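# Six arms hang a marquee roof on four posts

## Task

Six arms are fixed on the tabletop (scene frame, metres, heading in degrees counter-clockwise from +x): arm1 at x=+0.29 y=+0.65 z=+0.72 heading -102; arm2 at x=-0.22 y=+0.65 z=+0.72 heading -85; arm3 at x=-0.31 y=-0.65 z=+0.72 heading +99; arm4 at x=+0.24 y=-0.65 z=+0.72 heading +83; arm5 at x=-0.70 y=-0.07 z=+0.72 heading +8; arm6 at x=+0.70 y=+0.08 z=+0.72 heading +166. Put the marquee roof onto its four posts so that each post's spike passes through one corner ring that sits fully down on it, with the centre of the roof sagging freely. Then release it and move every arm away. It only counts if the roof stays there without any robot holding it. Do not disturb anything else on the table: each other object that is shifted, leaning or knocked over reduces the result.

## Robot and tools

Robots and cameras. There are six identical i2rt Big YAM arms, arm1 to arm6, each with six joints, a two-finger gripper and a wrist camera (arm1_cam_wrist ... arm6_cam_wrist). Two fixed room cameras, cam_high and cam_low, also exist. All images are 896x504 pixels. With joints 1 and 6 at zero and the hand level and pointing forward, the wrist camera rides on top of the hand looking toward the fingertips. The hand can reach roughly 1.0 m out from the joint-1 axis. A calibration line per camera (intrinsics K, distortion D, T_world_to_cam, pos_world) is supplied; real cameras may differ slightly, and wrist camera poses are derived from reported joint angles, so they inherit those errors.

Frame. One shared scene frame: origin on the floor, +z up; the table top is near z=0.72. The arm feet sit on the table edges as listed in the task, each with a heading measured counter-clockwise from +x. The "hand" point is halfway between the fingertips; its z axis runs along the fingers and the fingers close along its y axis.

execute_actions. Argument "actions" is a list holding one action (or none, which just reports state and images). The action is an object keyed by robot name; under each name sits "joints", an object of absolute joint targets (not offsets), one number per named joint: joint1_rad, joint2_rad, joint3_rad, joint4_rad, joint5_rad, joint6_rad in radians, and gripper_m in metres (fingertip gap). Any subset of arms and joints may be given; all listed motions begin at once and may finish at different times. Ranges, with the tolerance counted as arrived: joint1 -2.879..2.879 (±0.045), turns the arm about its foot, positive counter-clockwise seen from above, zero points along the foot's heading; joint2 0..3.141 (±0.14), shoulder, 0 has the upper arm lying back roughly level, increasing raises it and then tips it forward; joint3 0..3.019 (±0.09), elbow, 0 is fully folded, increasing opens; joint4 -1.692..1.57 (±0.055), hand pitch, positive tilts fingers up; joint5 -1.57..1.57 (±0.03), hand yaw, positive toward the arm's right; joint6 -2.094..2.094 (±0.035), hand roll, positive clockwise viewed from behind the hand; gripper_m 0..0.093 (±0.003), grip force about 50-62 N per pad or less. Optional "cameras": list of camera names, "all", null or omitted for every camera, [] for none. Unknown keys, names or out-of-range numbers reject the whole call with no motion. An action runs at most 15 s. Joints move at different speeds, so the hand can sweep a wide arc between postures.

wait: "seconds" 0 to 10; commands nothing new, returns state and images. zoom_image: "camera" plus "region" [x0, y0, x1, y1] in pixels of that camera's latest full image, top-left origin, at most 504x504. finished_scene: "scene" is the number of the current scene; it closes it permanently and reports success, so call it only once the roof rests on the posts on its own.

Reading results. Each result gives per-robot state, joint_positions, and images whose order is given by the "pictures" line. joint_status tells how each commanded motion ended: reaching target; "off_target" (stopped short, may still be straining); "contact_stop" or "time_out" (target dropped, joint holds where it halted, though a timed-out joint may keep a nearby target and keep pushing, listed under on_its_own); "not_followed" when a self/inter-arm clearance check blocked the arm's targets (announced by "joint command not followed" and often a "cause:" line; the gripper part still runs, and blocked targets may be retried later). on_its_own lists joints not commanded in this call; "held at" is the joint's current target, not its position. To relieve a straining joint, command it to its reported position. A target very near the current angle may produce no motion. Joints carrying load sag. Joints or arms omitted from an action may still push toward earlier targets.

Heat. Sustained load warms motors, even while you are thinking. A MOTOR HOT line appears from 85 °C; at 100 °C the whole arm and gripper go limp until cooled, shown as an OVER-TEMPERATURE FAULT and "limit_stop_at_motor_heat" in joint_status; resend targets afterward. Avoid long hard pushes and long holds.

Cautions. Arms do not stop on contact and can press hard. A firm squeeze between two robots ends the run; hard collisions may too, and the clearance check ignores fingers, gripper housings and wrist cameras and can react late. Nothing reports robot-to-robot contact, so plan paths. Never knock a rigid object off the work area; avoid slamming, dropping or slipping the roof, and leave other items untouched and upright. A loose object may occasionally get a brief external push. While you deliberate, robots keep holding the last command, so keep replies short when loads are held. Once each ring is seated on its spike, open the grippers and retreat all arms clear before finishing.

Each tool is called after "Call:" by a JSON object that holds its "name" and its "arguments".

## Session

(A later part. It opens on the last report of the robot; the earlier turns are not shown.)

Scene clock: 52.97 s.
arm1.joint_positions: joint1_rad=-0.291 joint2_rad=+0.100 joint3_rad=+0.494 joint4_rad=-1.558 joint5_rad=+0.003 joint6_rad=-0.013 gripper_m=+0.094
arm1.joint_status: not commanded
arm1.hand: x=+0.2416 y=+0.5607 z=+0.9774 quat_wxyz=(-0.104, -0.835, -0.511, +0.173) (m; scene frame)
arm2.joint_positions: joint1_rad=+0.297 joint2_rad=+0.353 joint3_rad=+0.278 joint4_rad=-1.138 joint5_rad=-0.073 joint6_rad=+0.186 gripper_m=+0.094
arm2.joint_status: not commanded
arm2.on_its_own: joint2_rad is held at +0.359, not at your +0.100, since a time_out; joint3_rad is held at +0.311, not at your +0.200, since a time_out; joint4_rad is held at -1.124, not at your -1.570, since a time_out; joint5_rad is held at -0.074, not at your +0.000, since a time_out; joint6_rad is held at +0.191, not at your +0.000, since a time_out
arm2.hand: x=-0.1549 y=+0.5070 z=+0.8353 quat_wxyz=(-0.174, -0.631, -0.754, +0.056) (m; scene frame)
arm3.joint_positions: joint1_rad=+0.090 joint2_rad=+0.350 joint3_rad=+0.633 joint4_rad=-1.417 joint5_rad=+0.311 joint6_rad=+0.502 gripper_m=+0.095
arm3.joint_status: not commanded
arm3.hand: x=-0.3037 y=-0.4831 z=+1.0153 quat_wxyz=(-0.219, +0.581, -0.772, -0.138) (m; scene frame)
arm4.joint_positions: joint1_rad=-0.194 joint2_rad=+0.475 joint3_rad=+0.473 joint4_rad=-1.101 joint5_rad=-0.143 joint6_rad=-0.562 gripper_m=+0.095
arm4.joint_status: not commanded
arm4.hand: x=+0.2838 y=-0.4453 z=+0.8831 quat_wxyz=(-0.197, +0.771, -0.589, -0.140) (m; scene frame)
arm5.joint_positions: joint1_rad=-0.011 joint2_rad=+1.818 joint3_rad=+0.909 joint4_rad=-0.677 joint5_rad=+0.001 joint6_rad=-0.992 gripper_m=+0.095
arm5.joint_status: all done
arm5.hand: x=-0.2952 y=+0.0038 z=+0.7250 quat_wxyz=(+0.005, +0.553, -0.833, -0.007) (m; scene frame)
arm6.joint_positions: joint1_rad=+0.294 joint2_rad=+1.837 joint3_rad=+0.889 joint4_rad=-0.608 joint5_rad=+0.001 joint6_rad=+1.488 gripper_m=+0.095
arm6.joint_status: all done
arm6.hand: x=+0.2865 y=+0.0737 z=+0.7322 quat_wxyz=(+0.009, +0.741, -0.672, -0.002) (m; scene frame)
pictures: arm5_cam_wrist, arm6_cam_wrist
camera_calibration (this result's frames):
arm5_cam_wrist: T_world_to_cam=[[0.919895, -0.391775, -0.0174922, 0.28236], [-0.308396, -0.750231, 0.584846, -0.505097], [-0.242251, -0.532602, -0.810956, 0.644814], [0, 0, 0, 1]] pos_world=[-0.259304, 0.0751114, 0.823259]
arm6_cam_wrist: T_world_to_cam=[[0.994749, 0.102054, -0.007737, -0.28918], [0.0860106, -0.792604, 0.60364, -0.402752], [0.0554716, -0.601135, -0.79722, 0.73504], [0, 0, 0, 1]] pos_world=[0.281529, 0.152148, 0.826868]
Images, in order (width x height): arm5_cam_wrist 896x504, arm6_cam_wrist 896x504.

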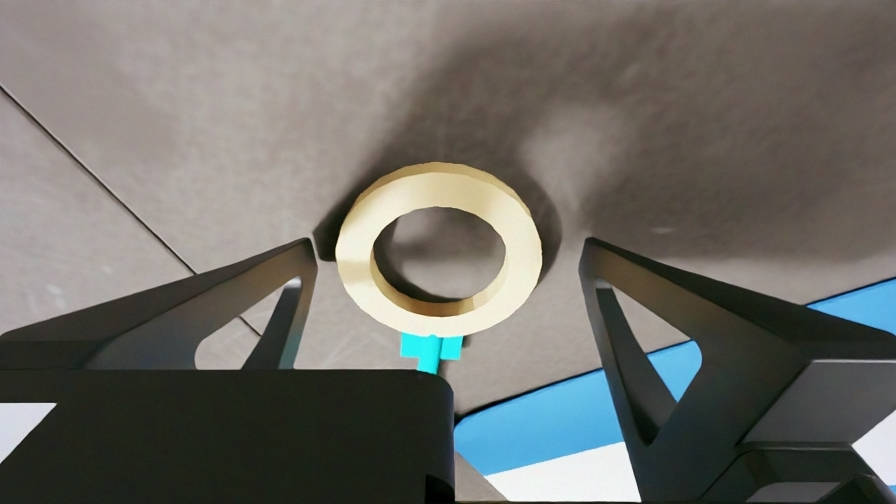

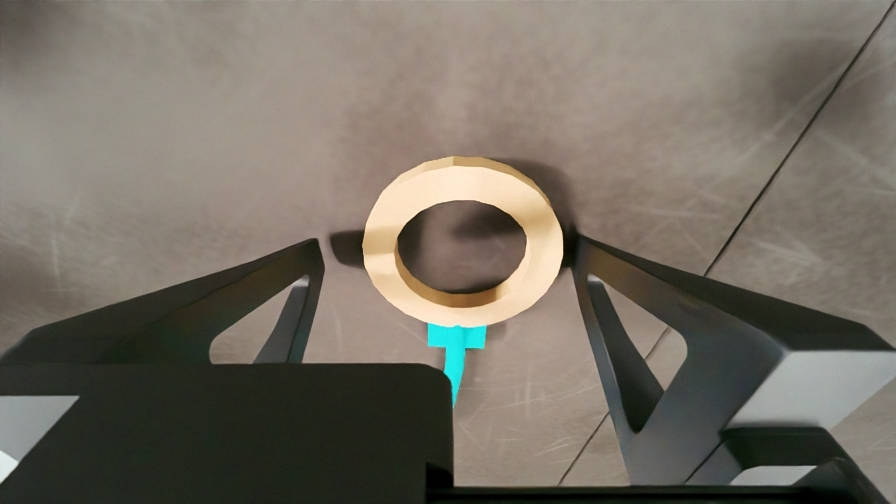

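Call:
{"name": "execute_actions", "arguments": {"actions": [{"arm6":{"joints":{"joint2_rad":1.875,"joint1_rad":0.27}},"arm5":{"joints":{"joint2_rad":1.845}}}], "cameras": []}}

Call:
{"name": "execute_actions", "arguments": {"actions": [{"arm6":{"joints":{"gripper_m":0.05}},"arm5":{"joints":{"gripper_m":0.05}}}], "cameras": []}}

Call:
{"name": "execute_actions", "arguments": {"actions": [{"arm6":{"joints":{"joint1_rad":-0.1,"joint2_rad":1.345,"joint3_rad":1.37,"joint4_rad":-1.56}},"arm5":{"joints":{"joint1_rad":0.35,"joint2_rad":1.75,"joint3_rad":1.91,"joint4_rad":-1.69}}}], "cameras": ["arm5_cam_wrist","arm6_cam_wrist","cam_low"]}}

Call:
{"name": "execute_actions", "arguments": {"actions": [{"arm6":{"joints":{"joint1_rad":-0.56}},"arm5":{"joints":{"joint1_rad":0.735,"joint6_rad":-1.4}}}], "cameras": ["arm5_cam_wrist","arm6_cam_wrist","cam_low"]}}

Scene clock: 62.53 s.
arm1.joint_positions: joint1_rad=-0.291 joint2_rad=+0.100 joint3_rad=+0.494 joint4_rad=-1.558 joint5_rad=+0.003 joint6_rad=-0.013 gripper_m=+0.094
arm1.joint_status: not commanded
arm1.hand: x=+0.2416 y=+0.5607 z=+0.9774 quat_wxyz=(-0.104, -0.835, -0.511, +0.173) (m; scene frame)
arm2.joint_positions: joint1_rad=+0.297 joint2_rad=+0.353 joint3_rad=+0.278 joint4_rad=-1.138 joint5_rad=-0.073 joint6_rad=+0.186 gripper_m=+0.094
arm2.joint_status: not commanded
arm2.on_its_own: joint2_rad is held at +0.359, not at your +0.100, since a time_out; joint3_rad is held at +0.311, not at your +0.200, since a time_out; joint4_rad is held at -1.124, not at your -1.570, since a time_out; joint5_rad is held at -0.074, not at your +0.000, since a time_out; joint6_rad is held at +0.191, not at your +0.000, since a time_out
arm2.hand: x=-0.1549 y=+0.5070 z=+0.8353 quat_wxyz=(-0.174, -0.631, -0.754, +0.056) (m; scene frame)
arm3.joint_positions: joint1_rad=+0.090 joint2_rad=+0.350 joint3_rad=+0.633 joint4_rad=-1.417 joint5_rad=+0.311 joint6_rad=+0.502 gripper_m=+0.095
arm3.joint_status: not commanded
arm3.hand: x=-0.3037 y=-0.4831 z=+1.0153 quat_wxyz=(-0.219, +0.581, -0.772, -0.138) (m; scene frame)
arm4.joint_positions: joint1_rad=-0.194 joint2_rad=+0.475 joint3_rad=+0.473 joint4_rad=-1.101 joint5_rad=-0.143 joint6_rad=-0.562 gripper_m=+0.095
arm4.joint_status: not commanded
arm4.hand: x=+0.2838 y=-0.4453 z=+0.8831 quat_wxyz=(-0.197, +0.771, -0.589, -0.140) (m; scene frame)
arm5.joint_positions: joint1_rad=-0.011 joint2_rad=+1.825 joint3_rad=+0.909 joint4_rad=-0.677 joint5_rad=+0.001 joint6_rad=-0.992 gripper_m=+0.095
arm5.joint_status: all done
arm5.hand: x=-0.2967 y=+0.0035 z=+0.7221 quat_wxyz=(+0.008, +0.553, -0.833, -0.009) (m; scene frame)
arm6.joint_positions: joint1_rad=+0.285 joint2_rad=+1.837 joint3_rad=+0.889 joint4_rad=-0.608 joint5_rad=-0.006 joint6_rad=+1.495 gripper_m=+0.095
arm6.joint_status: all done
arm6.hand: x=+0.2865 y=+0.0764 z=+0.7321 quat_wxyz=(+0.012, +0.735, -0.678, +0.001) (m; scene frame)
pictures: none
No camera images: the call's "cameras" was empty. Leave "cameras" out to get every camera's image.

Scene clock: 63.13 s.
arm1.joint_positions: joint1_rad=-0.291 joint2_rad=+0.100 joint3_rad=+0.494 joint4_rad=-1.558 joint5_rad=+0.003 joint6_rad=-0.013 gripper_m=+0.094
arm1.joint_status: not commanded
arm1.hand: x=+0.2416 y=+0.5607 z=+0.9774 quat_wxyz=(-0.104, -0.835, -0.511, +0.173) (m; scene frame)
arm2.joint_positions: joint1_rad=+0.297 joint2_rad=+0.353 joint3_rad=+0.278 joint4_rad=-1.138 joint5_rad=-0.073 joint6_rad=+0.186 gripper_m=+0.094
arm2.joint_status: not commanded
arm2.on_its_own: joint2_rad is held at +0.359, not at your +0.100, since a time_out; joint3_rad is held at +0.311, not at your +0.200, since a time_out; joint4_rad is held at -1.124, not at your -1.570, since a time_out; joint5_rad is held at -0.074, not at your +0.000, since a time_out; joint6_rad is held at +0.191, not at your +0.000, since a time_out
arm2.hand: x=-0.1549 y=+0.5070 z=+0.8353 quat_wxyz=(-0.174, -0.631, -0.754, +0.056) (m; scene frame)
arm3.joint_positions: joint1_rad=+0.090 joint2_rad=+0.350 joint3_rad=+0.633 joint4_rad=-1.417 joint5_rad=+0.311 joint6_rad=+0.502 gripper_m=+0.095
arm3.joint_status: not commanded
arm3.hand: x=-0.3037 y=-0.4831 z=+1.0153 quat_wxyz=(-0.219, +0.581, -0.772, -0.138) (m; scene frame)
arm4.joint_positions: joint1_rad=-0.194 joint2_rad=+0.475 joint3_rad=+0.473 joint4_rad=-1.101 joint5_rad=-0.143 joint6_rad=-0.562 gripper_m=+0.095
arm4.joint_status: not commanded
arm4.hand: x=+0.2838 y=-0.4453 z=+0.8831 quat_wxyz=(-0.197, +0.771, -0.589, -0.140) (m; scene frame)
arm5.joint_positions: joint1_rad=-0.011 joint2_rad=+1.826 joint3_rad=+0.909 joint4_rad=-0.677 joint5_rad=+0.001 joint6_rad=-0.992 gripper_m=+0.068
arm5.joint_status: gripper_m off_target (ended at +0.068, target +0.050)
arm5.hand: x=-0.2968 y=+0.0035 z=+0.7219 quat_wxyz=(+0.008, +0.553, -0.833, -0.009) (m; scene frame)
arm6.joint_positions: joint1_rad=+0.278 joint2_rad=+1.839 joint3_rad=+0.889 joint4_rad=-0.610 joint5_rad=-0.004 joint6_rad=+1.495 gripper_m=+0.068
arm6.joint_status: gripper_m off_target (ended at +0.068, target +0.050)
arm6.hand: x=+0.2873 y=+0.0794 z=+0.7316 quat_wxyz=(+0.010, +0.733, -0.680, +0.001) (m; scene frame)
pictures: none
No camera images: the call's "cameras" was empty. Leave "cameras" out to get every camera's image.

Scene clock: 64.73 s.
arm1.joint_positions: joint1_rad=-0.291 joint2_rad=+0.100 joint3_rad=+0.494 joint4_rad=-1.558 joint5_rad=+0.003 joint6_rad=-0.013 gripper_m=+0.094
arm1.joint_status: not commanded
arm1.hand: x=+0.2416 y=+0.5607 z=+0.9774 quat_wxyz=(-0.104, -0.835, -0.511, +0.173) (m; scene frame)
arm2.joint_positions: joint1_rad=+0.297 joint2_rad=+0.353 joint3_rad=+0.278 joint4_rad=-1.138 joint5_rad=-0.073 joint6_rad=+0.186 gripper_m=+0.094
arm2.joint_status: not commanded
arm2.on_its_own: joint2_rad is held at +0.359, not at your +0.100, since a time_out; joint3_rad is held at +0.311, not at your +0.200, since a time_out; joint4_rad is held at -1.124, not at your -1.570, since a time_out; joint5_rad is held at -0.074, not at your +0.000, since a time_out; joint6_rad is held at +0.191, not at your +0.000, since a time_out
arm2.hand: x=-0.1549 y=+0.5070 z=+0.8353 quat_wxyz=(-0.174, -0.631, -0.754, +0.056) (m; scene frame)
arm3.joint_positions: joint1_rad=+0.090 joint2_rad=+0.350 joint3_rad=+0.633 joint4_rad=-1.417 joint5_rad=+0.311 joint6_rad=+0.502 gripper_m=+0.095
arm3.joint_status: not commanded
arm3.hand: x=-0.3037 y=-0.4831 z=+1.0153 quat_wxyz=(-0.219, +0.581, -0.772, -0.138) (m; scene frame)
arm4.joint_positions: joint1_rad=-0.194 joint2_rad=+0.475 joint3_rad=+0.473 joint4_rad=-1.101 joint5_rad=-0.143 joint6_rad=-0.562 gripper_m=+0.095
arm4.joint_status: not commanded
arm4.hand: x=+0.2838 y=-0.4453 z=+0.8831 quat_wxyz=(-0.197, +0.771, -0.589, -0.140) (m; scene frame)
arm5.joint_positions: joint1_rad=+0.358 joint2_rad=+1.750 joint3_rad=+1.867 joint4_rad=-1.682 joint5_rad=+0.000 joint6_rad=-0.993 gripper_m=+0.068
arm5.joint_status: all done
arm5.hand: x=-0.2411 y=+0.2066 z=+1.0828 quat_wxyz=(-0.006, +0.697, -0.717, -0.004) (m; scene frame)
arm6.joint_positions: joint1_rad=-0.104 joint2_rad=+1.349 joint3_rad=+1.358 joint4_rad=-1.551 joint5_rad=+0.000 joint6_rad=+1.495 gripper_m=+0.068
arm6.joint_status: all done
arm6.hand: x=+0.3350 y=+0.2311 z=+1.0811 quat_wxyz=(+0.011, +0.590, -0.807, -0.008) (m; scene frame)
pictures: arm5_cam_wrist, arm6_cam_wrist, cam_low
camera_calibration (this result's frames):
arm5_cam_wrist: T_world_to_cam=[[0.999473, -0.0323468, 0.00273515, 0.241352], [-0.028054, -0.818286, 0.574127, -0.452214], [-0.016333, -0.573901, -0.818762, 1.1275], [0, 0, 0, 1]] pos_world=[-0.235496, 0.284841, 1.18212]
arm6_cam_wrist: T_world_to_cam=[[0.954298, -0.29835, -0.0173888, -0.234239], [-0.228071, -0.764635, 0.602758, -0.393047], [-0.193129, -0.571245, -0.797735, 1.18209], [0, 0, 0, 1]] pos_world=[0.362187, 0.304843, 1.17584]
Images, in order (width x height): arm5_cam_wrist 896x504, arm6_cam_wrist 896x504, cam_low 896x504.

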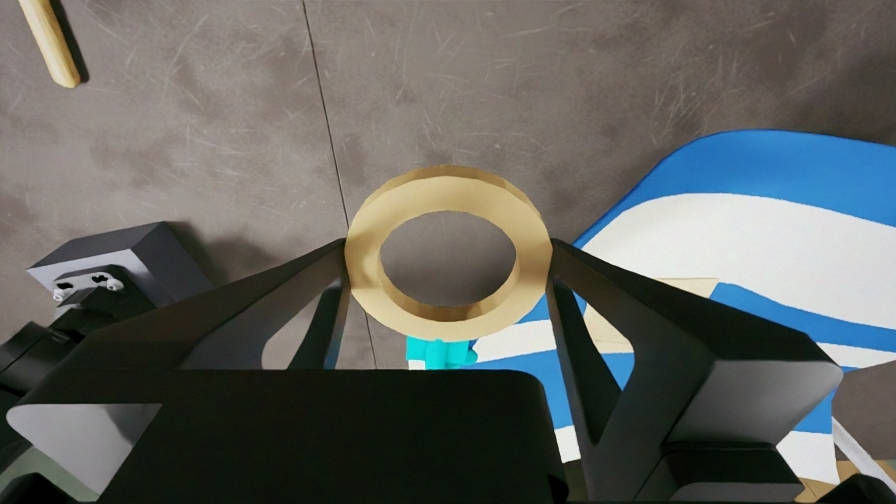

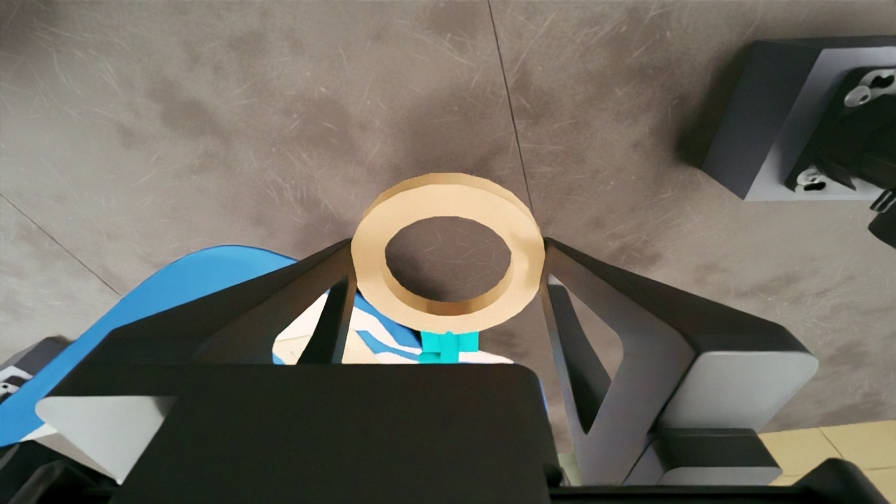

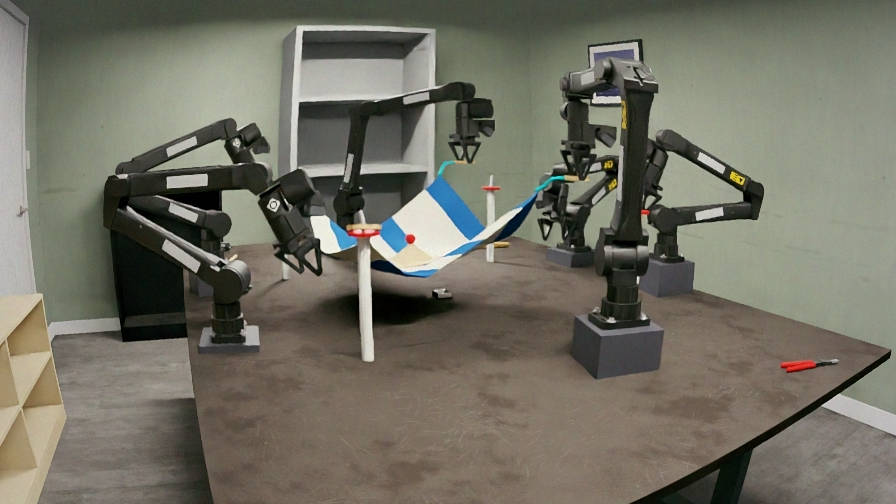

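Scene clock: 66.13 s.
arm1.joint_positions: joint1_rad=-0.291 joint2_rad=+0.100 joint3_rad=+0.494 joint4_rad=-1.558 joint5_rad=+0.003 joint6_rad=-0.013 gripper_m=+0.094
arm1.joint_status: not commanded
arm1.hand: x=+0.2416 y=+0.5607 z=+0.9774 quat_wxyz=(-0.104, -0.835, -0.511, +0.173) (m; scene frame)
arm2.joint_positions: joint1_rad=+0.297 joint2_rad=+0.353 joint3_rad=+0.278 joint4_rad=-1.138 joint5_rad=-0.073 joint6_rad=+0.186 gripper_m=+0.094
arm2.joint_status: not commanded
arm2.on_its_own: joint2_rad is held at +0.359, not at your +0.100, since a time_out; joint3_rad is held at +0.311, not at your +0.200, since a time_out; joint4_rad is held at -1.124, not at your -1.570, since a time_out; joint5_rad is held at -0.074, not at your +0.000, since a time_out; joint6_rad is held at +0.191, not at your +0.000, since a time_out
arm2.hand: x=-0.1549 y=+0.5070 z=+0.8353 quat_wxyz=(-0.174, -0.631, -0.754, +0.056) (m; scene frame)
arm3.joint_positions: joint1_rad=+0.090 joint2_rad=+0.350 joint3_rad=+0.633 joint4_rad=-1.417 joint5_rad=+0.311 joint6_rad=+0.502 gripper_m=+0.095
arm3.joint_status: not commanded
arm3.hand: x=-0.3037 y=-0.4831 z=+1.0153 quat_wxyz=(-0.219, +0.581, -0.772, -0.138) (m; scene frame)
arm4.joint_positions: joint1_rad=-0.194 joint2_rad=+0.475 joint3_rad=+0.473 joint4_rad=-1.101 joint5_rad=-0.143 joint6_rad=-0.562 gripper_m=+0.095
arm4.joint_status: not commanded
arm4.hand: x=+0.2838 y=-0.4453 z=+0.8831 quat_wxyz=(-0.197, +0.771, -0.589, -0.140) (m; scene frame)
arm5.joint_positions: joint1_rad=+0.728 joint2_rad=+1.750 joint3_rad=+1.867 joint4_rad=-1.683 joint5_rad=+0.004 joint6_rad=-1.392 gripper_m=+0.068
arm5.joint_status: all done
arm5.hand: x=-0.3728 y=+0.3526 z=+1.0846 quat_wxyz=(-0.006, +0.915, -0.404, -0.001) (m; scene frame)
arm6.joint_positions: joint1_rad=-0.552 joint2_rad=+1.349 joint3_rad=+1.358 joint4_rad=-1.553 joint5_rad=-0.012 joint6_rad=+1.495 gripper_m=+0.068
arm6.joint_status: all done
arm6.hand: x=+0.4338 y=+0.3727 z=+1.0793 quat_wxyz=(+0.013, +0.396, -0.918, -0.005) (m; scene frame)
pictures: arm5_cam_wrist, arm6_cam_wrist, cam_low
camera_calibration (this result's frames):
arm5_cam_wrist: T_world_to_cam=[[0.740917, 0.671509, 0.0108132, 0.0244061], [0.542207, -0.607596, 0.580377, -0.205935], [0.396299, -0.424149, -0.814276, 1.30681], [0, 0, 0, 1]] pos_world=[-0.42431, 0.412767, 1.18336]
arm6_cam_wrist: T_world_to_cam=[[0.73118, -0.682095, -0.0110334, -0.0534238], [-0.535088, -0.583476, 0.610932, -0.204329], [-0.423151, -0.440797, -0.791607, 1.32523], [0, 0, 0, 1]] pos_world=[0.490503, 0.428498, 1.17331]
Images, in order (width x height): arm5_cam_wrist 896x504, arm6_cam_wrist 896x504, cam_low 896x504.

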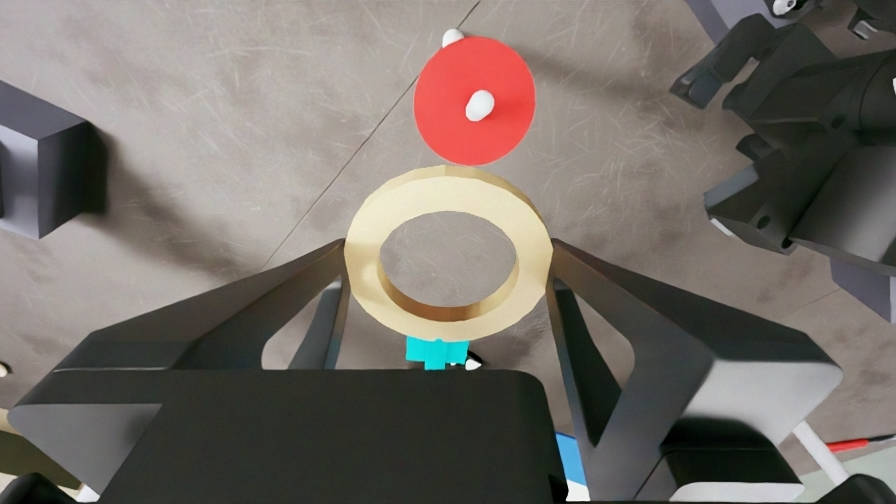

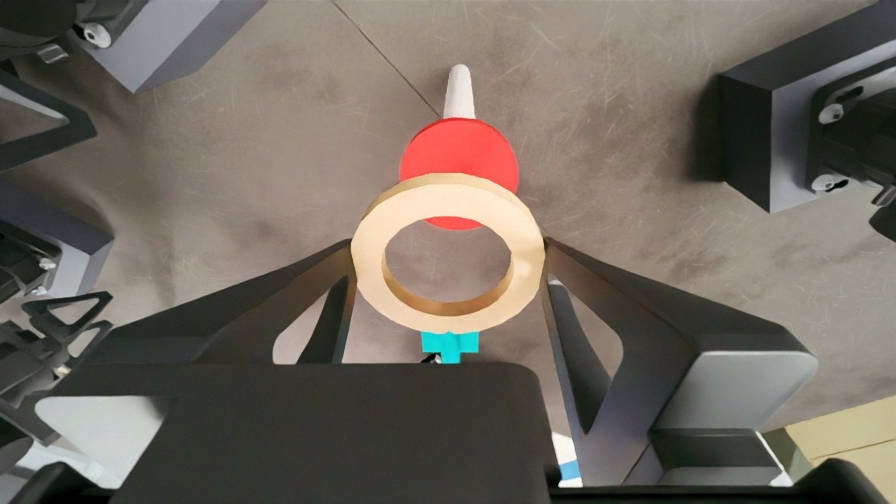

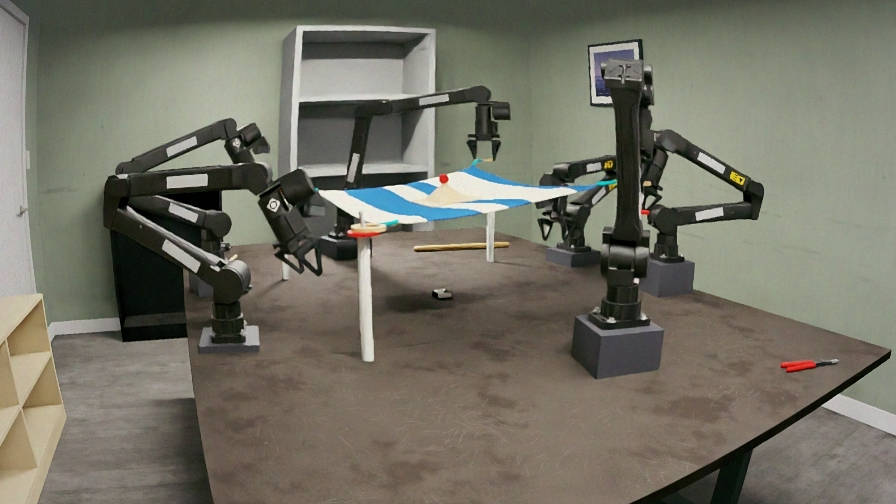

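Call:
{"name": "execute_actions", "arguments": {"actions": [{"arm6":{"joints":{"joint3_rad":1.26,"joint4_rad":-1.46}},"arm5":{"joints":{"joint1_rad":0.81,"joint2_rad":1.80,"joint3_rad":1.845,"joint4_rad":-1.61}}}], "cameras": ["arm5_cam_wrist","arm6_cam_wrist"]}}

Scene clock: 71.17 s.
arm1.joint_positions: joint1_rad=-0.291 joint2_rad=+0.100 joint3_rad=+0.494 joint4_rad=-1.558 joint5_rad=+0.003 joint6_rad=-0.013 gripper_m=+0.094
arm1.joint_status: not commanded
arm1.hand: x=+0.2416 y=+0.5607 z=+0.9774 quat_wxyz=(-0.104, -0.835, -0.511, +0.173) (m; scene frame)
arm2.joint_positions: joint1_rad=+0.297 joint2_rad=+0.353 joint3_rad=+0.278 joint4_rad=-1.138 joint5_rad=-0.073 joint6_rad=+0.186 gripper_m=+0.094
arm2.joint_status: not commanded
arm2.on_its_own: joint2_rad is held at +0.359, not at your +0.100, since a time_out; joint3_rad is held at +0.311, not at your +0.200, since a time_out; joint4_rad is held at -1.124, not at your -1.570, since a time_out; joint5_rad is held at -0.074, not at your +0.000, since a time_out; joint6_rad is held at +0.191, not at your +0.000, since a time_out
arm2.hand: x=-0.1549 y=+0.5070 z=+0.8353 quat_wxyz=(-0.174, -0.631, -0.754, +0.056) (m; scene frame)
arm3.joint_positions: joint1_rad=+0.090 joint2_rad=+0.350 joint3_rad=+0.633 joint4_rad=-1.417 joint5_rad=+0.311 joint6_rad=+0.502 gripper_m=+0.095
arm3.joint_status: not commanded
arm3.hand: x=-0.3037 y=-0.4831 z=+1.0153 quat_wxyz=(-0.219, +0.581, -0.772, -0.138) (m; scene frame)
arm4.joint_positions: joint1_rad=-0.194 joint2_rad=+0.475 joint3_rad=+0.473 joint4_rad=-1.101 joint5_rad=-0.143 joint6_rad=-0.562 gripper_m=+0.095
arm4.joint_status: not commanded
arm4.hand: x=+0.2838 y=-0.4453 z=+0.8831 quat_wxyz=(-0.197, +0.771, -0.589, -0.140) (m; scene frame)
arm5.joint_positions: joint1_rad=+0.795 joint2_rad=+1.796 joint3_rad=+1.835 joint4_rad=-1.623 joint5_rad=+0.011 joint6_rad=-1.393 gripper_m=+0.068
arm5.joint_status: all done
arm5.hand: x=-0.3931 y=+0.3850 z=+1.0492 quat_wxyz=(+0.003, +0.928, -0.372, +0.001) (m; scene frame)
arm6.joint_positions: joint1_rad=-0.552 joint2_rad=+1.349 joint3_rad=+1.251 joint4_rad=-1.469 joint5_rad=-0.012 joint6_rad=+1.495 gripper_m=+0.068
arm6.joint_status: all done
arm6.hand: x=+0.4387 y=+0.3669 z=+1.0386 quat_wxyz=(+0.009, +0.396, -0.918, +0.005) (m; scene frame)
pictures: arm5_cam_wrist, arm6_cam_wrist
camera_calibration (this result's frames):
arm5_cam_wrist: T_world_to_cam=[[0.693856, 0.720102, -0.00415584, -0.00350107], [0.583614, -0.558943, 0.589048, -0.166246], [0.421851, -0.41114, -0.808087, 1.29832], [0, 0, 0, 1]] pos_world=[-0.448246, 0.443391, 1.14707]
arm6_cam_wrist: T_world_to_cam=[[0.731307, -0.68196, 0.0110188, -0.0844271], [-0.544099, -0.573577, 0.612345, -0.181383], [-0.411274, -0.453807, -0.790514, 1.29088], [0, 0, 0, 1]] pos_world=[0.493959, 0.424199, 1.13246]
Images, in order (width x height): arm5_cam_wrist 896x504, arm6_cam_wrist 896x504.

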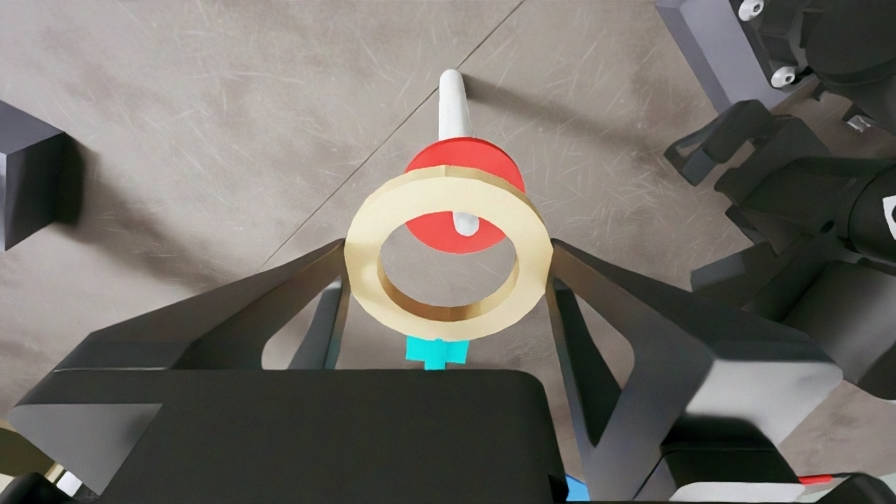

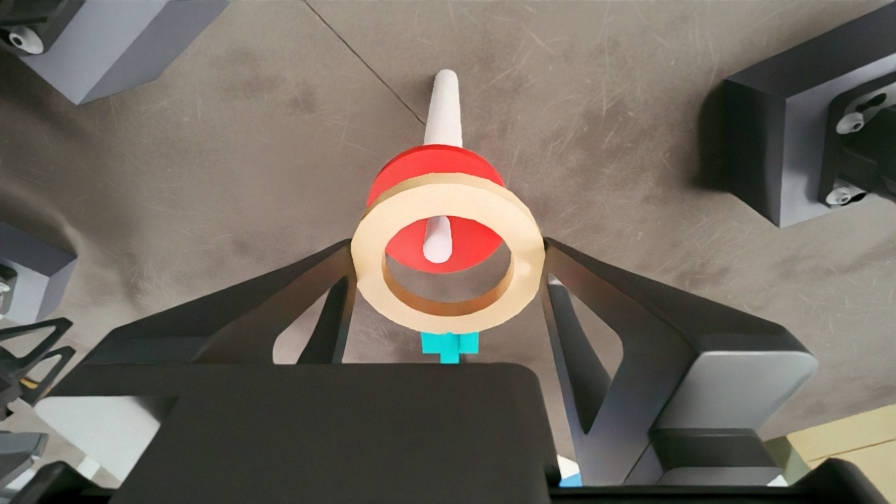

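Lower: arm6 ~.045, arm5 ~.065.

Call:
{"name": "execute_actions", "arguments": {"actions": [{"arm6":{"joints":{"joint3_rad":1.14,"joint4_rad":-1.30}},"arm5":{"joints":{"joint2_rad":1.83,"joint3_rad":1.71,"joint4_rad":-1.43}}}], "cameras": ["arm5_cam_wrist","arm6_cam_wrist","cam_low"]}}

Scene clock: 76.13 s.
arm1.joint_positions: joint1_rad=-0.291 joint2_rad=+0.100 joint3_rad=+0.494 joint4_rad=-1.558 joint5_rad=+0.003 joint6_rad=-0.013 gripper_m=+0.094
arm1.joint_status: not commanded
arm1.hand: x=+0.2416 y=+0.5607 z=+0.9774 quat_wxyz=(-0.104, -0.835, -0.511, +0.173) (m; scene frame)
arm2.joint_positions: joint1_rad=+0.297 joint2_rad=+0.353 joint3_rad=+0.278 joint4_rad=-1.138 joint5_rad=-0.073 joint6_rad=+0.186 gripper_m=+0.094
arm2.joint_status: not commanded
arm2.on_its_own: joint2_rad is held at +0.359, not at your +0.100, since a time_out; joint3_rad is held at +0.311, not at your +0.200, since a time_out; joint4_rad is held at -1.124, not at your -1.570, since a time_out; joint5_rad is held at -0.074, not at your +0.000, since a time_out; joint6_rad is held at +0.191, not at your +0.000, since a time_out
arm2.hand: x=-0.1549 y=+0.5070 z=+0.8353 quat_wxyz=(-0.174, -0.631, -0.754, +0.056) (m; scene frame)
arm3.joint_positions: joint1_rad=+0.090 joint2_rad=+0.350 joint3_rad=+0.633 joint4_rad=-1.417 joint5_rad=+0.311 joint6_rad=+0.502 gripper_m=+0.095
arm3.joint_status: not commanded
arm3.hand: x=-0.3037 y=-0.4831 z=+1.0153 quat_wxyz=(-0.219, +0.581, -0.772, -0.138) (m; scene frame)
arm4.joint_positions: joint1_rad=-0.194 joint2_rad=+0.475 joint3_rad=+0.473 joint4_rad=-1.101 joint5_rad=-0.143 joint6_rad=-0.562 gripper_m=+0.095
arm4.joint_status: not commanded
arm4.hand: x=+0.2838 y=-0.4453 z=+0.8831 quat_wxyz=(-0.197, +0.771, -0.589, -0.140) (m; scene frame)
arm5.joint_positions: joint1_rad=+0.795 joint2_rad=+1.814 joint3_rad=+1.705 joint4_rad=-1.447 joint5_rad=+0.012 joint6_rad=-1.393 gripper_m=+0.068
arm5.joint_status: all done
arm5.hand: x=-0.3869 y=+0.3949 z=+0.9897 quat_wxyz=(-0.010, +0.928, -0.372, +0.004) (m; scene frame)
arm6.joint_positions: joint1_rad=-0.551 joint2_rad=+1.334 joint3_rad=+1.158 joint4_rad=-1.329 joint5_rad=-0.014 joint6_rad=+1.495 gripper_m=+0.068
arm6.joint_status: all done
arm6.hand: x=+0.4349 y=+0.3702 z=+1.0095 quat_wxyz=(+0.020, +0.396, -0.918, -0.024) (m; scene frame)
pictures: arm5_cam_wrist, arm6_cam_wrist, cam_low
camera_calibration (this result's frames):
arm5_cam_wrist: T_world_to_cam=[[0.693863, 0.719752, 0.0226193, -0.0414787], [0.574331, -0.572075, 0.585555, -0.124251], [0.434394, -0.393304, -0.810317, 1.25174], [0, 0, 0, 1]] pos_world=[-0.443606, 0.451087, 1.088]
arm6_cam_wrist: T_world_to_cam=[[0.730116, -0.681416, -0.0510242, -0.0161356], [-0.518278, -0.600886, 0.608542, -0.161015], [-0.44533, -0.417862, -0.791879, 1.27068], [0, 0, 0, 1]] pos_world=[0.494202, 0.423221, 1.10339]
Images, in order (width x height): arm5_cam_wrist 896x504, arm6_cam_wrist 896x504, cam_low 896x504.

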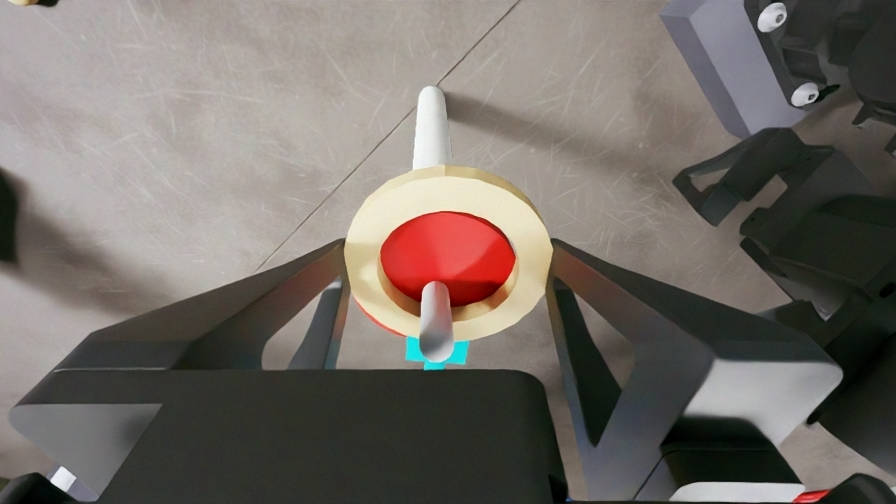

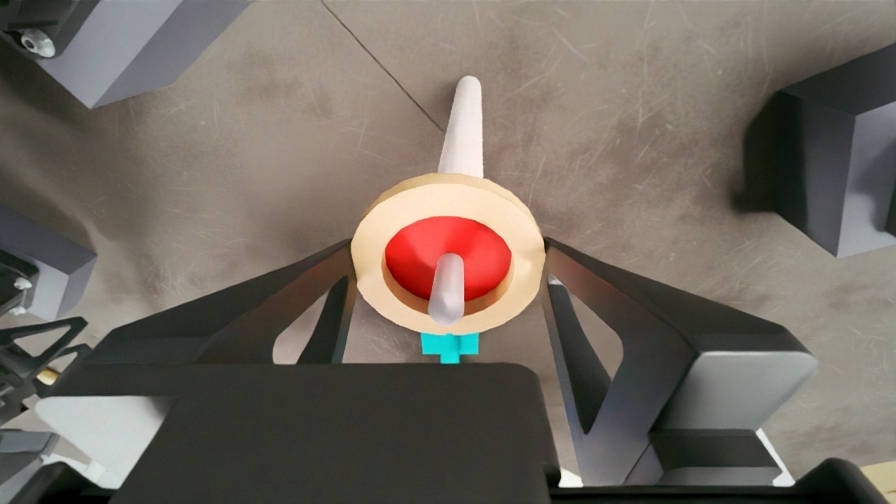

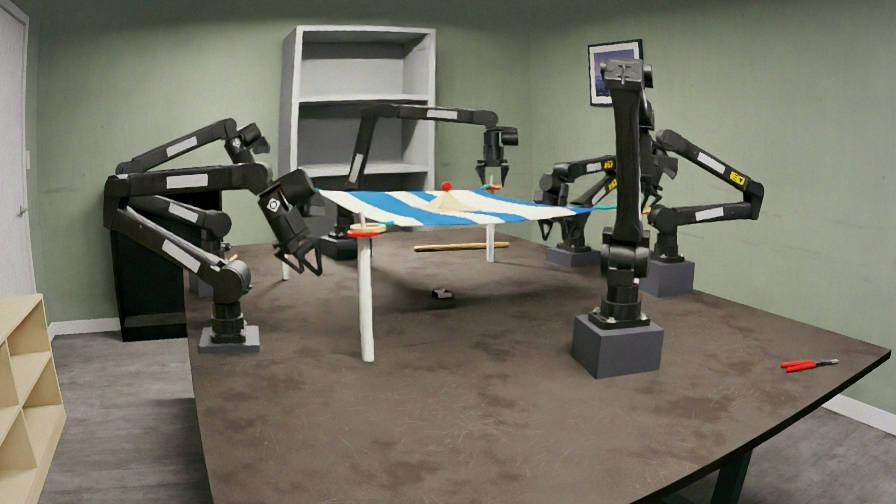

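Call:
{"name": "execute_actions", "arguments": {"actions": [{"arm6":{"joints":{"gripper_m":0.093,"joint3_rad":1.17}},"arm5":{"joints":{"gripper_m":0.093}}}], "cameras": []}}

Call:
{"name": "execute_actions", "arguments": {"actions": [{"arm6":{"joints":{"joint3_rad":1.5,"joint4_rad":-1.65}},"arm5":{"joints":{"joint2_rad":1.7,"joint3_rad":1.95,"joint4_rad":-1.69}},"arm3":{"joints":{"joint2_rad":0.1,"joint1_rad":-0.2}},"arm4":{"joints":{"joint2_rad":0.25}}}], "cameras": ["cam_high","cam_low","arm5_cam_wrist","arm6_cam_wrist"]}}

Scene clock: 81.33 s.
arm1.joint_positions: joint1_rad=-0.291 joint2_rad=+0.100 joint3_rad=+0.494 joint4_rad=-1.558 joint5_rad=+0.003 joint6_rad=-0.013 gripper_m=+0.094
arm1.joint_status: not commanded
arm1.hand: x=+0.2416 y=+0.5607 z=+0.9774 quat_wxyz=(-0.104, -0.835, -0.511, +0.173) (m; scene frame)
arm2.joint_positions: joint1_rad=+0.297 joint2_rad=+0.353 joint3_rad=+0.278 joint4_rad=-1.138 joint5_rad=-0.073 joint6_rad=+0.186 gripper_m=+0.094
arm2.joint_status: not commanded
arm2.on_its_own: joint2_rad is held at +0.359, not at your +0.100, since a time_out; joint3_rad is held at +0.311, not at your +0.200, since a time_out; joint4_rad is held at -1.124, not at your -1.570, since a time_out; joint5_rad is held at -0.074, not at your +0.000, since a time_out; joint6_rad is held at +0.191, not at your +0.000, since a time_out
arm2.hand: x=-0.1549 y=+0.5070 z=+0.8353 quat_wxyz=(-0.174, -0.631, -0.754, +0.056) (m; scene frame)
arm3.joint_positions: joint1_rad=+0.090 joint2_rad=+0.350 joint3_rad=+0.633 joint4_rad=-1.417 joint5_rad=+0.311 joint6_rad=+0.502 gripper_m=+0.095
arm3.joint_status: not commanded
arm3.hand: x=-0.3037 y=-0.4831 z=+1.0153 quat_wxyz=(-0.219, +0.581, -0.772, -0.138) (m; scene frame)
arm4.joint_positions: joint1_rad=-0.194 joint2_rad=+0.475 joint3_rad=+0.473 joint4_rad=-1.101 joint5_rad=-0.143 joint6_rad=-0.562 gripper_m=+0.095
arm4.joint_status: not commanded
arm4.hand: x=+0.2838 y=-0.4453 z=+0.8831 quat_wxyz=(-0.197, +0.771, -0.589, -0.140) (m; scene frame)
arm5.joint_positions: joint1_rad=+0.800 joint2_rad=+1.814 joint3_rad=+1.705 joint4_rad=-1.440 joint5_rad=+0.004 joint6_rad=-1.393 gripper_m=+0.093
arm5.joint_status: all done
arm5.hand: x=-0.3898 y=+0.3990 z=+0.9898 quat_wxyz=(-0.015, +0.929, -0.370, +0.001) (m; scene frame)
arm6.joint_positions: joint1_rad=-0.554 joint2_rad=+1.336 joint3_rad=+1.158 joint4_rad=-1.311 joint5_rad=-0.003 joint6_rad=+1.495 gripper_m=+0.093
arm6.joint_status: all done
arm6.hand: x=+0.4339 y=+0.3755 z=+1.0089 quat_wxyz=(+0.017, +0.395, -0.918, -0.033) (m; scene frame)
pictures: none
No camera images: the call's "cameras" was empty. Leave "cameras" out to get every camera's image.

Scene clock: 82.63 s.
arm1.joint_positions: joint1_rad=-0.291 joint2_rad=+0.100 joint3_rad=+0.494 joint4_rad=-1.558 joint5_rad=+0.003 joint6_rad=-0.013 gripper_m=+0.094
arm1.joint_status: not commanded
arm1.hand: x=+0.2416 y=+0.5607 z=+0.9774 quat_wxyz=(-0.104, -0.835, -0.511, +0.173) (m; scene frame)
arm2.joint_positions: joint1_rad=+0.297 joint2_rad=+0.353 joint3_rad=+0.278 joint4_rad=-1.138 joint5_rad=-0.073 joint6_rad=+0.186 gripper_m=+0.094
arm2.joint_status: not commanded
arm2.on_its_own: joint2_rad is held at +0.359, not at your +0.100, since a time_out; joint3_rad is held at +0.311, not at your +0.200, since a time_out; joint4_rad is held at -1.124, not at your -1.570, since a time_out; joint5_rad is held at -0.074, not at your +0.000, since a time_out; joint6_rad is held at +0.191, not at your +0.000, since a time_out
arm2.hand: x=-0.1549 y=+0.5070 z=+0.8353 quat_wxyz=(-0.174, -0.631, -0.754, +0.056) (m; scene frame)
arm3.joint_positions: joint1_rad=-0.196 joint2_rad=+0.097 joint3_rad=+0.633 joint4_rad=-1.417 joint5_rad=+0.311 joint6_rad=+0.502 gripper_m=+0.095
arm3.joint_status: all done
arm3.hand: x=-0.2573 y=-0.5169 z=+1.0466 quat_wxyz=(-0.293, +0.432, -0.827, -0.211) (m; scene frame)
arm4.joint_positions: joint1_rad=-0.194 joint2_rad=+0.244 joint3_rad=+0.473 joint4_rad=-1.101 joint5_rad=-0.143 joint6_rad=-0.562 gripper_m=+0.095
arm4.joint_status: all done
arm4.hand: x=+0.2808 y=-0.4532 z=+0.9253 quat_wxyz=(-0.301, +0.750, -0.562, -0.174) (m; scene frame)
arm5.joint_positions: joint1_rad=+0.800 joint2_rad=+1.685 joint3_rad=+1.925 joint4_rad=-1.684 joint5_rad=+0.004 joint6_rad=-1.393 gripper_m=+0.093
arm5.joint_status: all done
arm5.hand: x=-0.4056 y=+0.3729 z=+1.1411 quat_wxyz=(-0.067, +0.927, -0.369, +0.012) (m; scene frame)
arm6.joint_positions: joint1_rad=-0.554 joint2_rad=+1.345 joint3_rad=+1.459 joint4_rad=-1.642 joint5_rad=-0.002 joint6_rad=+1.495 gripper_m=+0.093
arm6.joint_status: all done
arm6.hand: x=+0.4358 y=+0.3749 z=+1.1195 quat_wxyz=(+0.011, +0.395, -0.918, -0.014) (m; scene frame)
pictures: arm5_cam_wrist, arm6_cam_wrist, cam_high, cam_low
camera_calibration (this result's frames):
arm5_cam_wrist: T_world_to_cam=[[0.685621, 0.715926, 0.13181, -0.142629], [0.546069, -0.625545, 0.557227, -0.17399], [0.481387, -0.310069, -0.819832, 1.37273], [0, 0, 0, 1]] pos_world=[-0.468014, 0.418915, 1.24116]
arm6_cam_wrist: T_world_to_cam=[[0.729017, -0.68398, -0.0265553, -0.0339091], [-0.53466, -0.593231, 0.601843, -0.212871], [-0.427402, -0.424556, -0.798173, 1.36194], [0, 0, 0, 1]] pos_world=[0.493001, 0.428743, 1.21427]
Images, in order (width x height): arm5_cam_wrist 896x504, arm6_cam_wrist 896x504, cam_high 896x504, cam_low 896x504.

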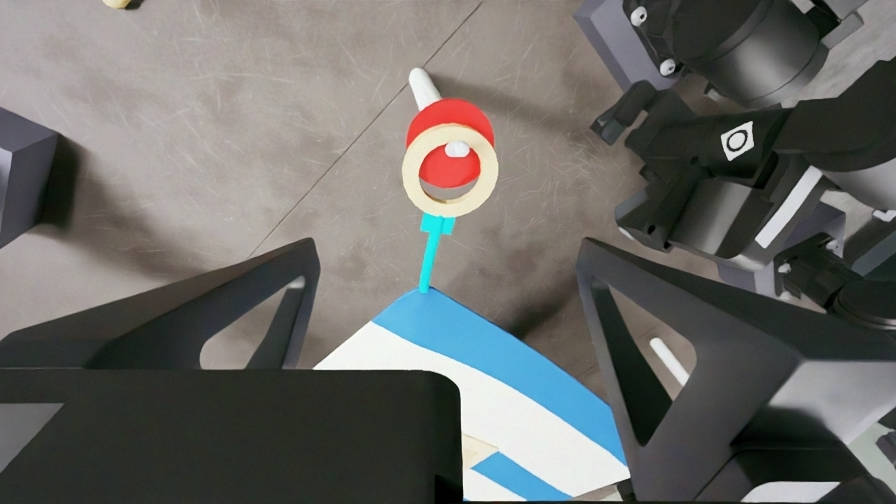

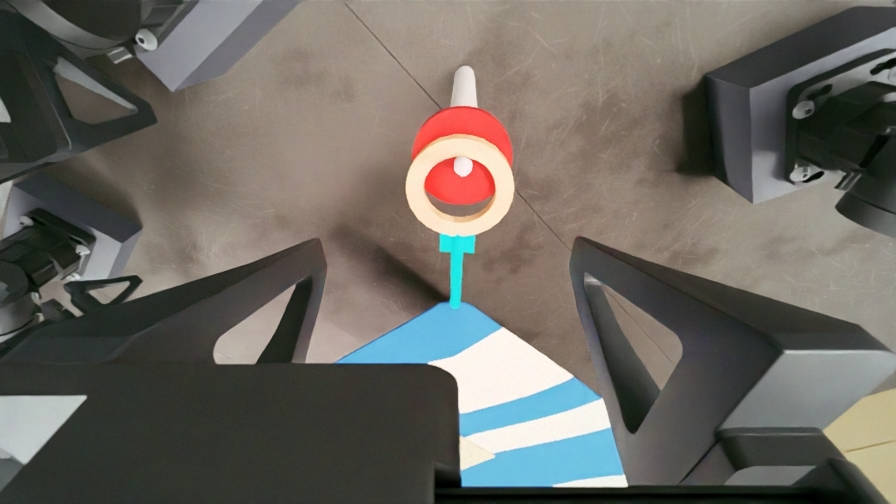

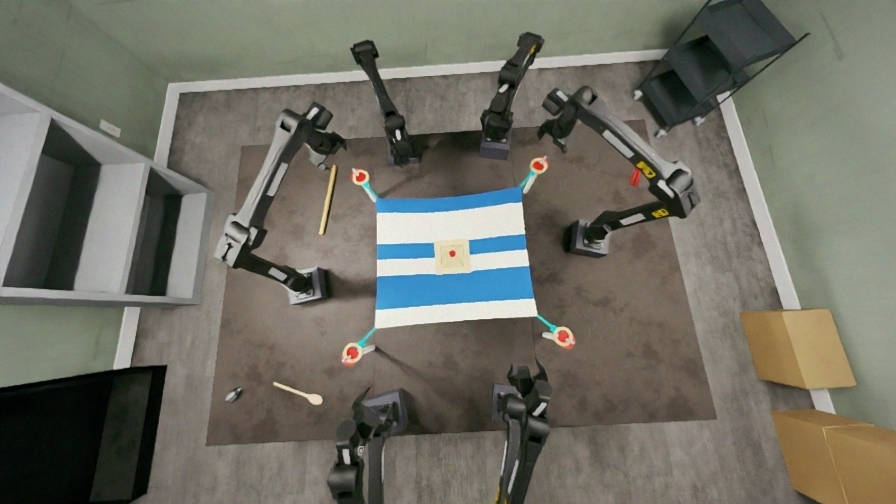

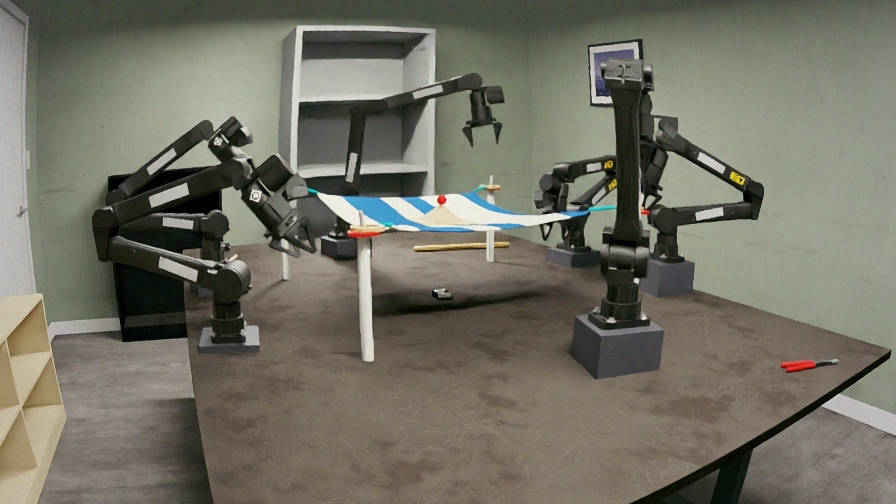

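Call:
{"name": "finished_scene", "arguments": {"scene": 1}}

The scene is finished: the task was done.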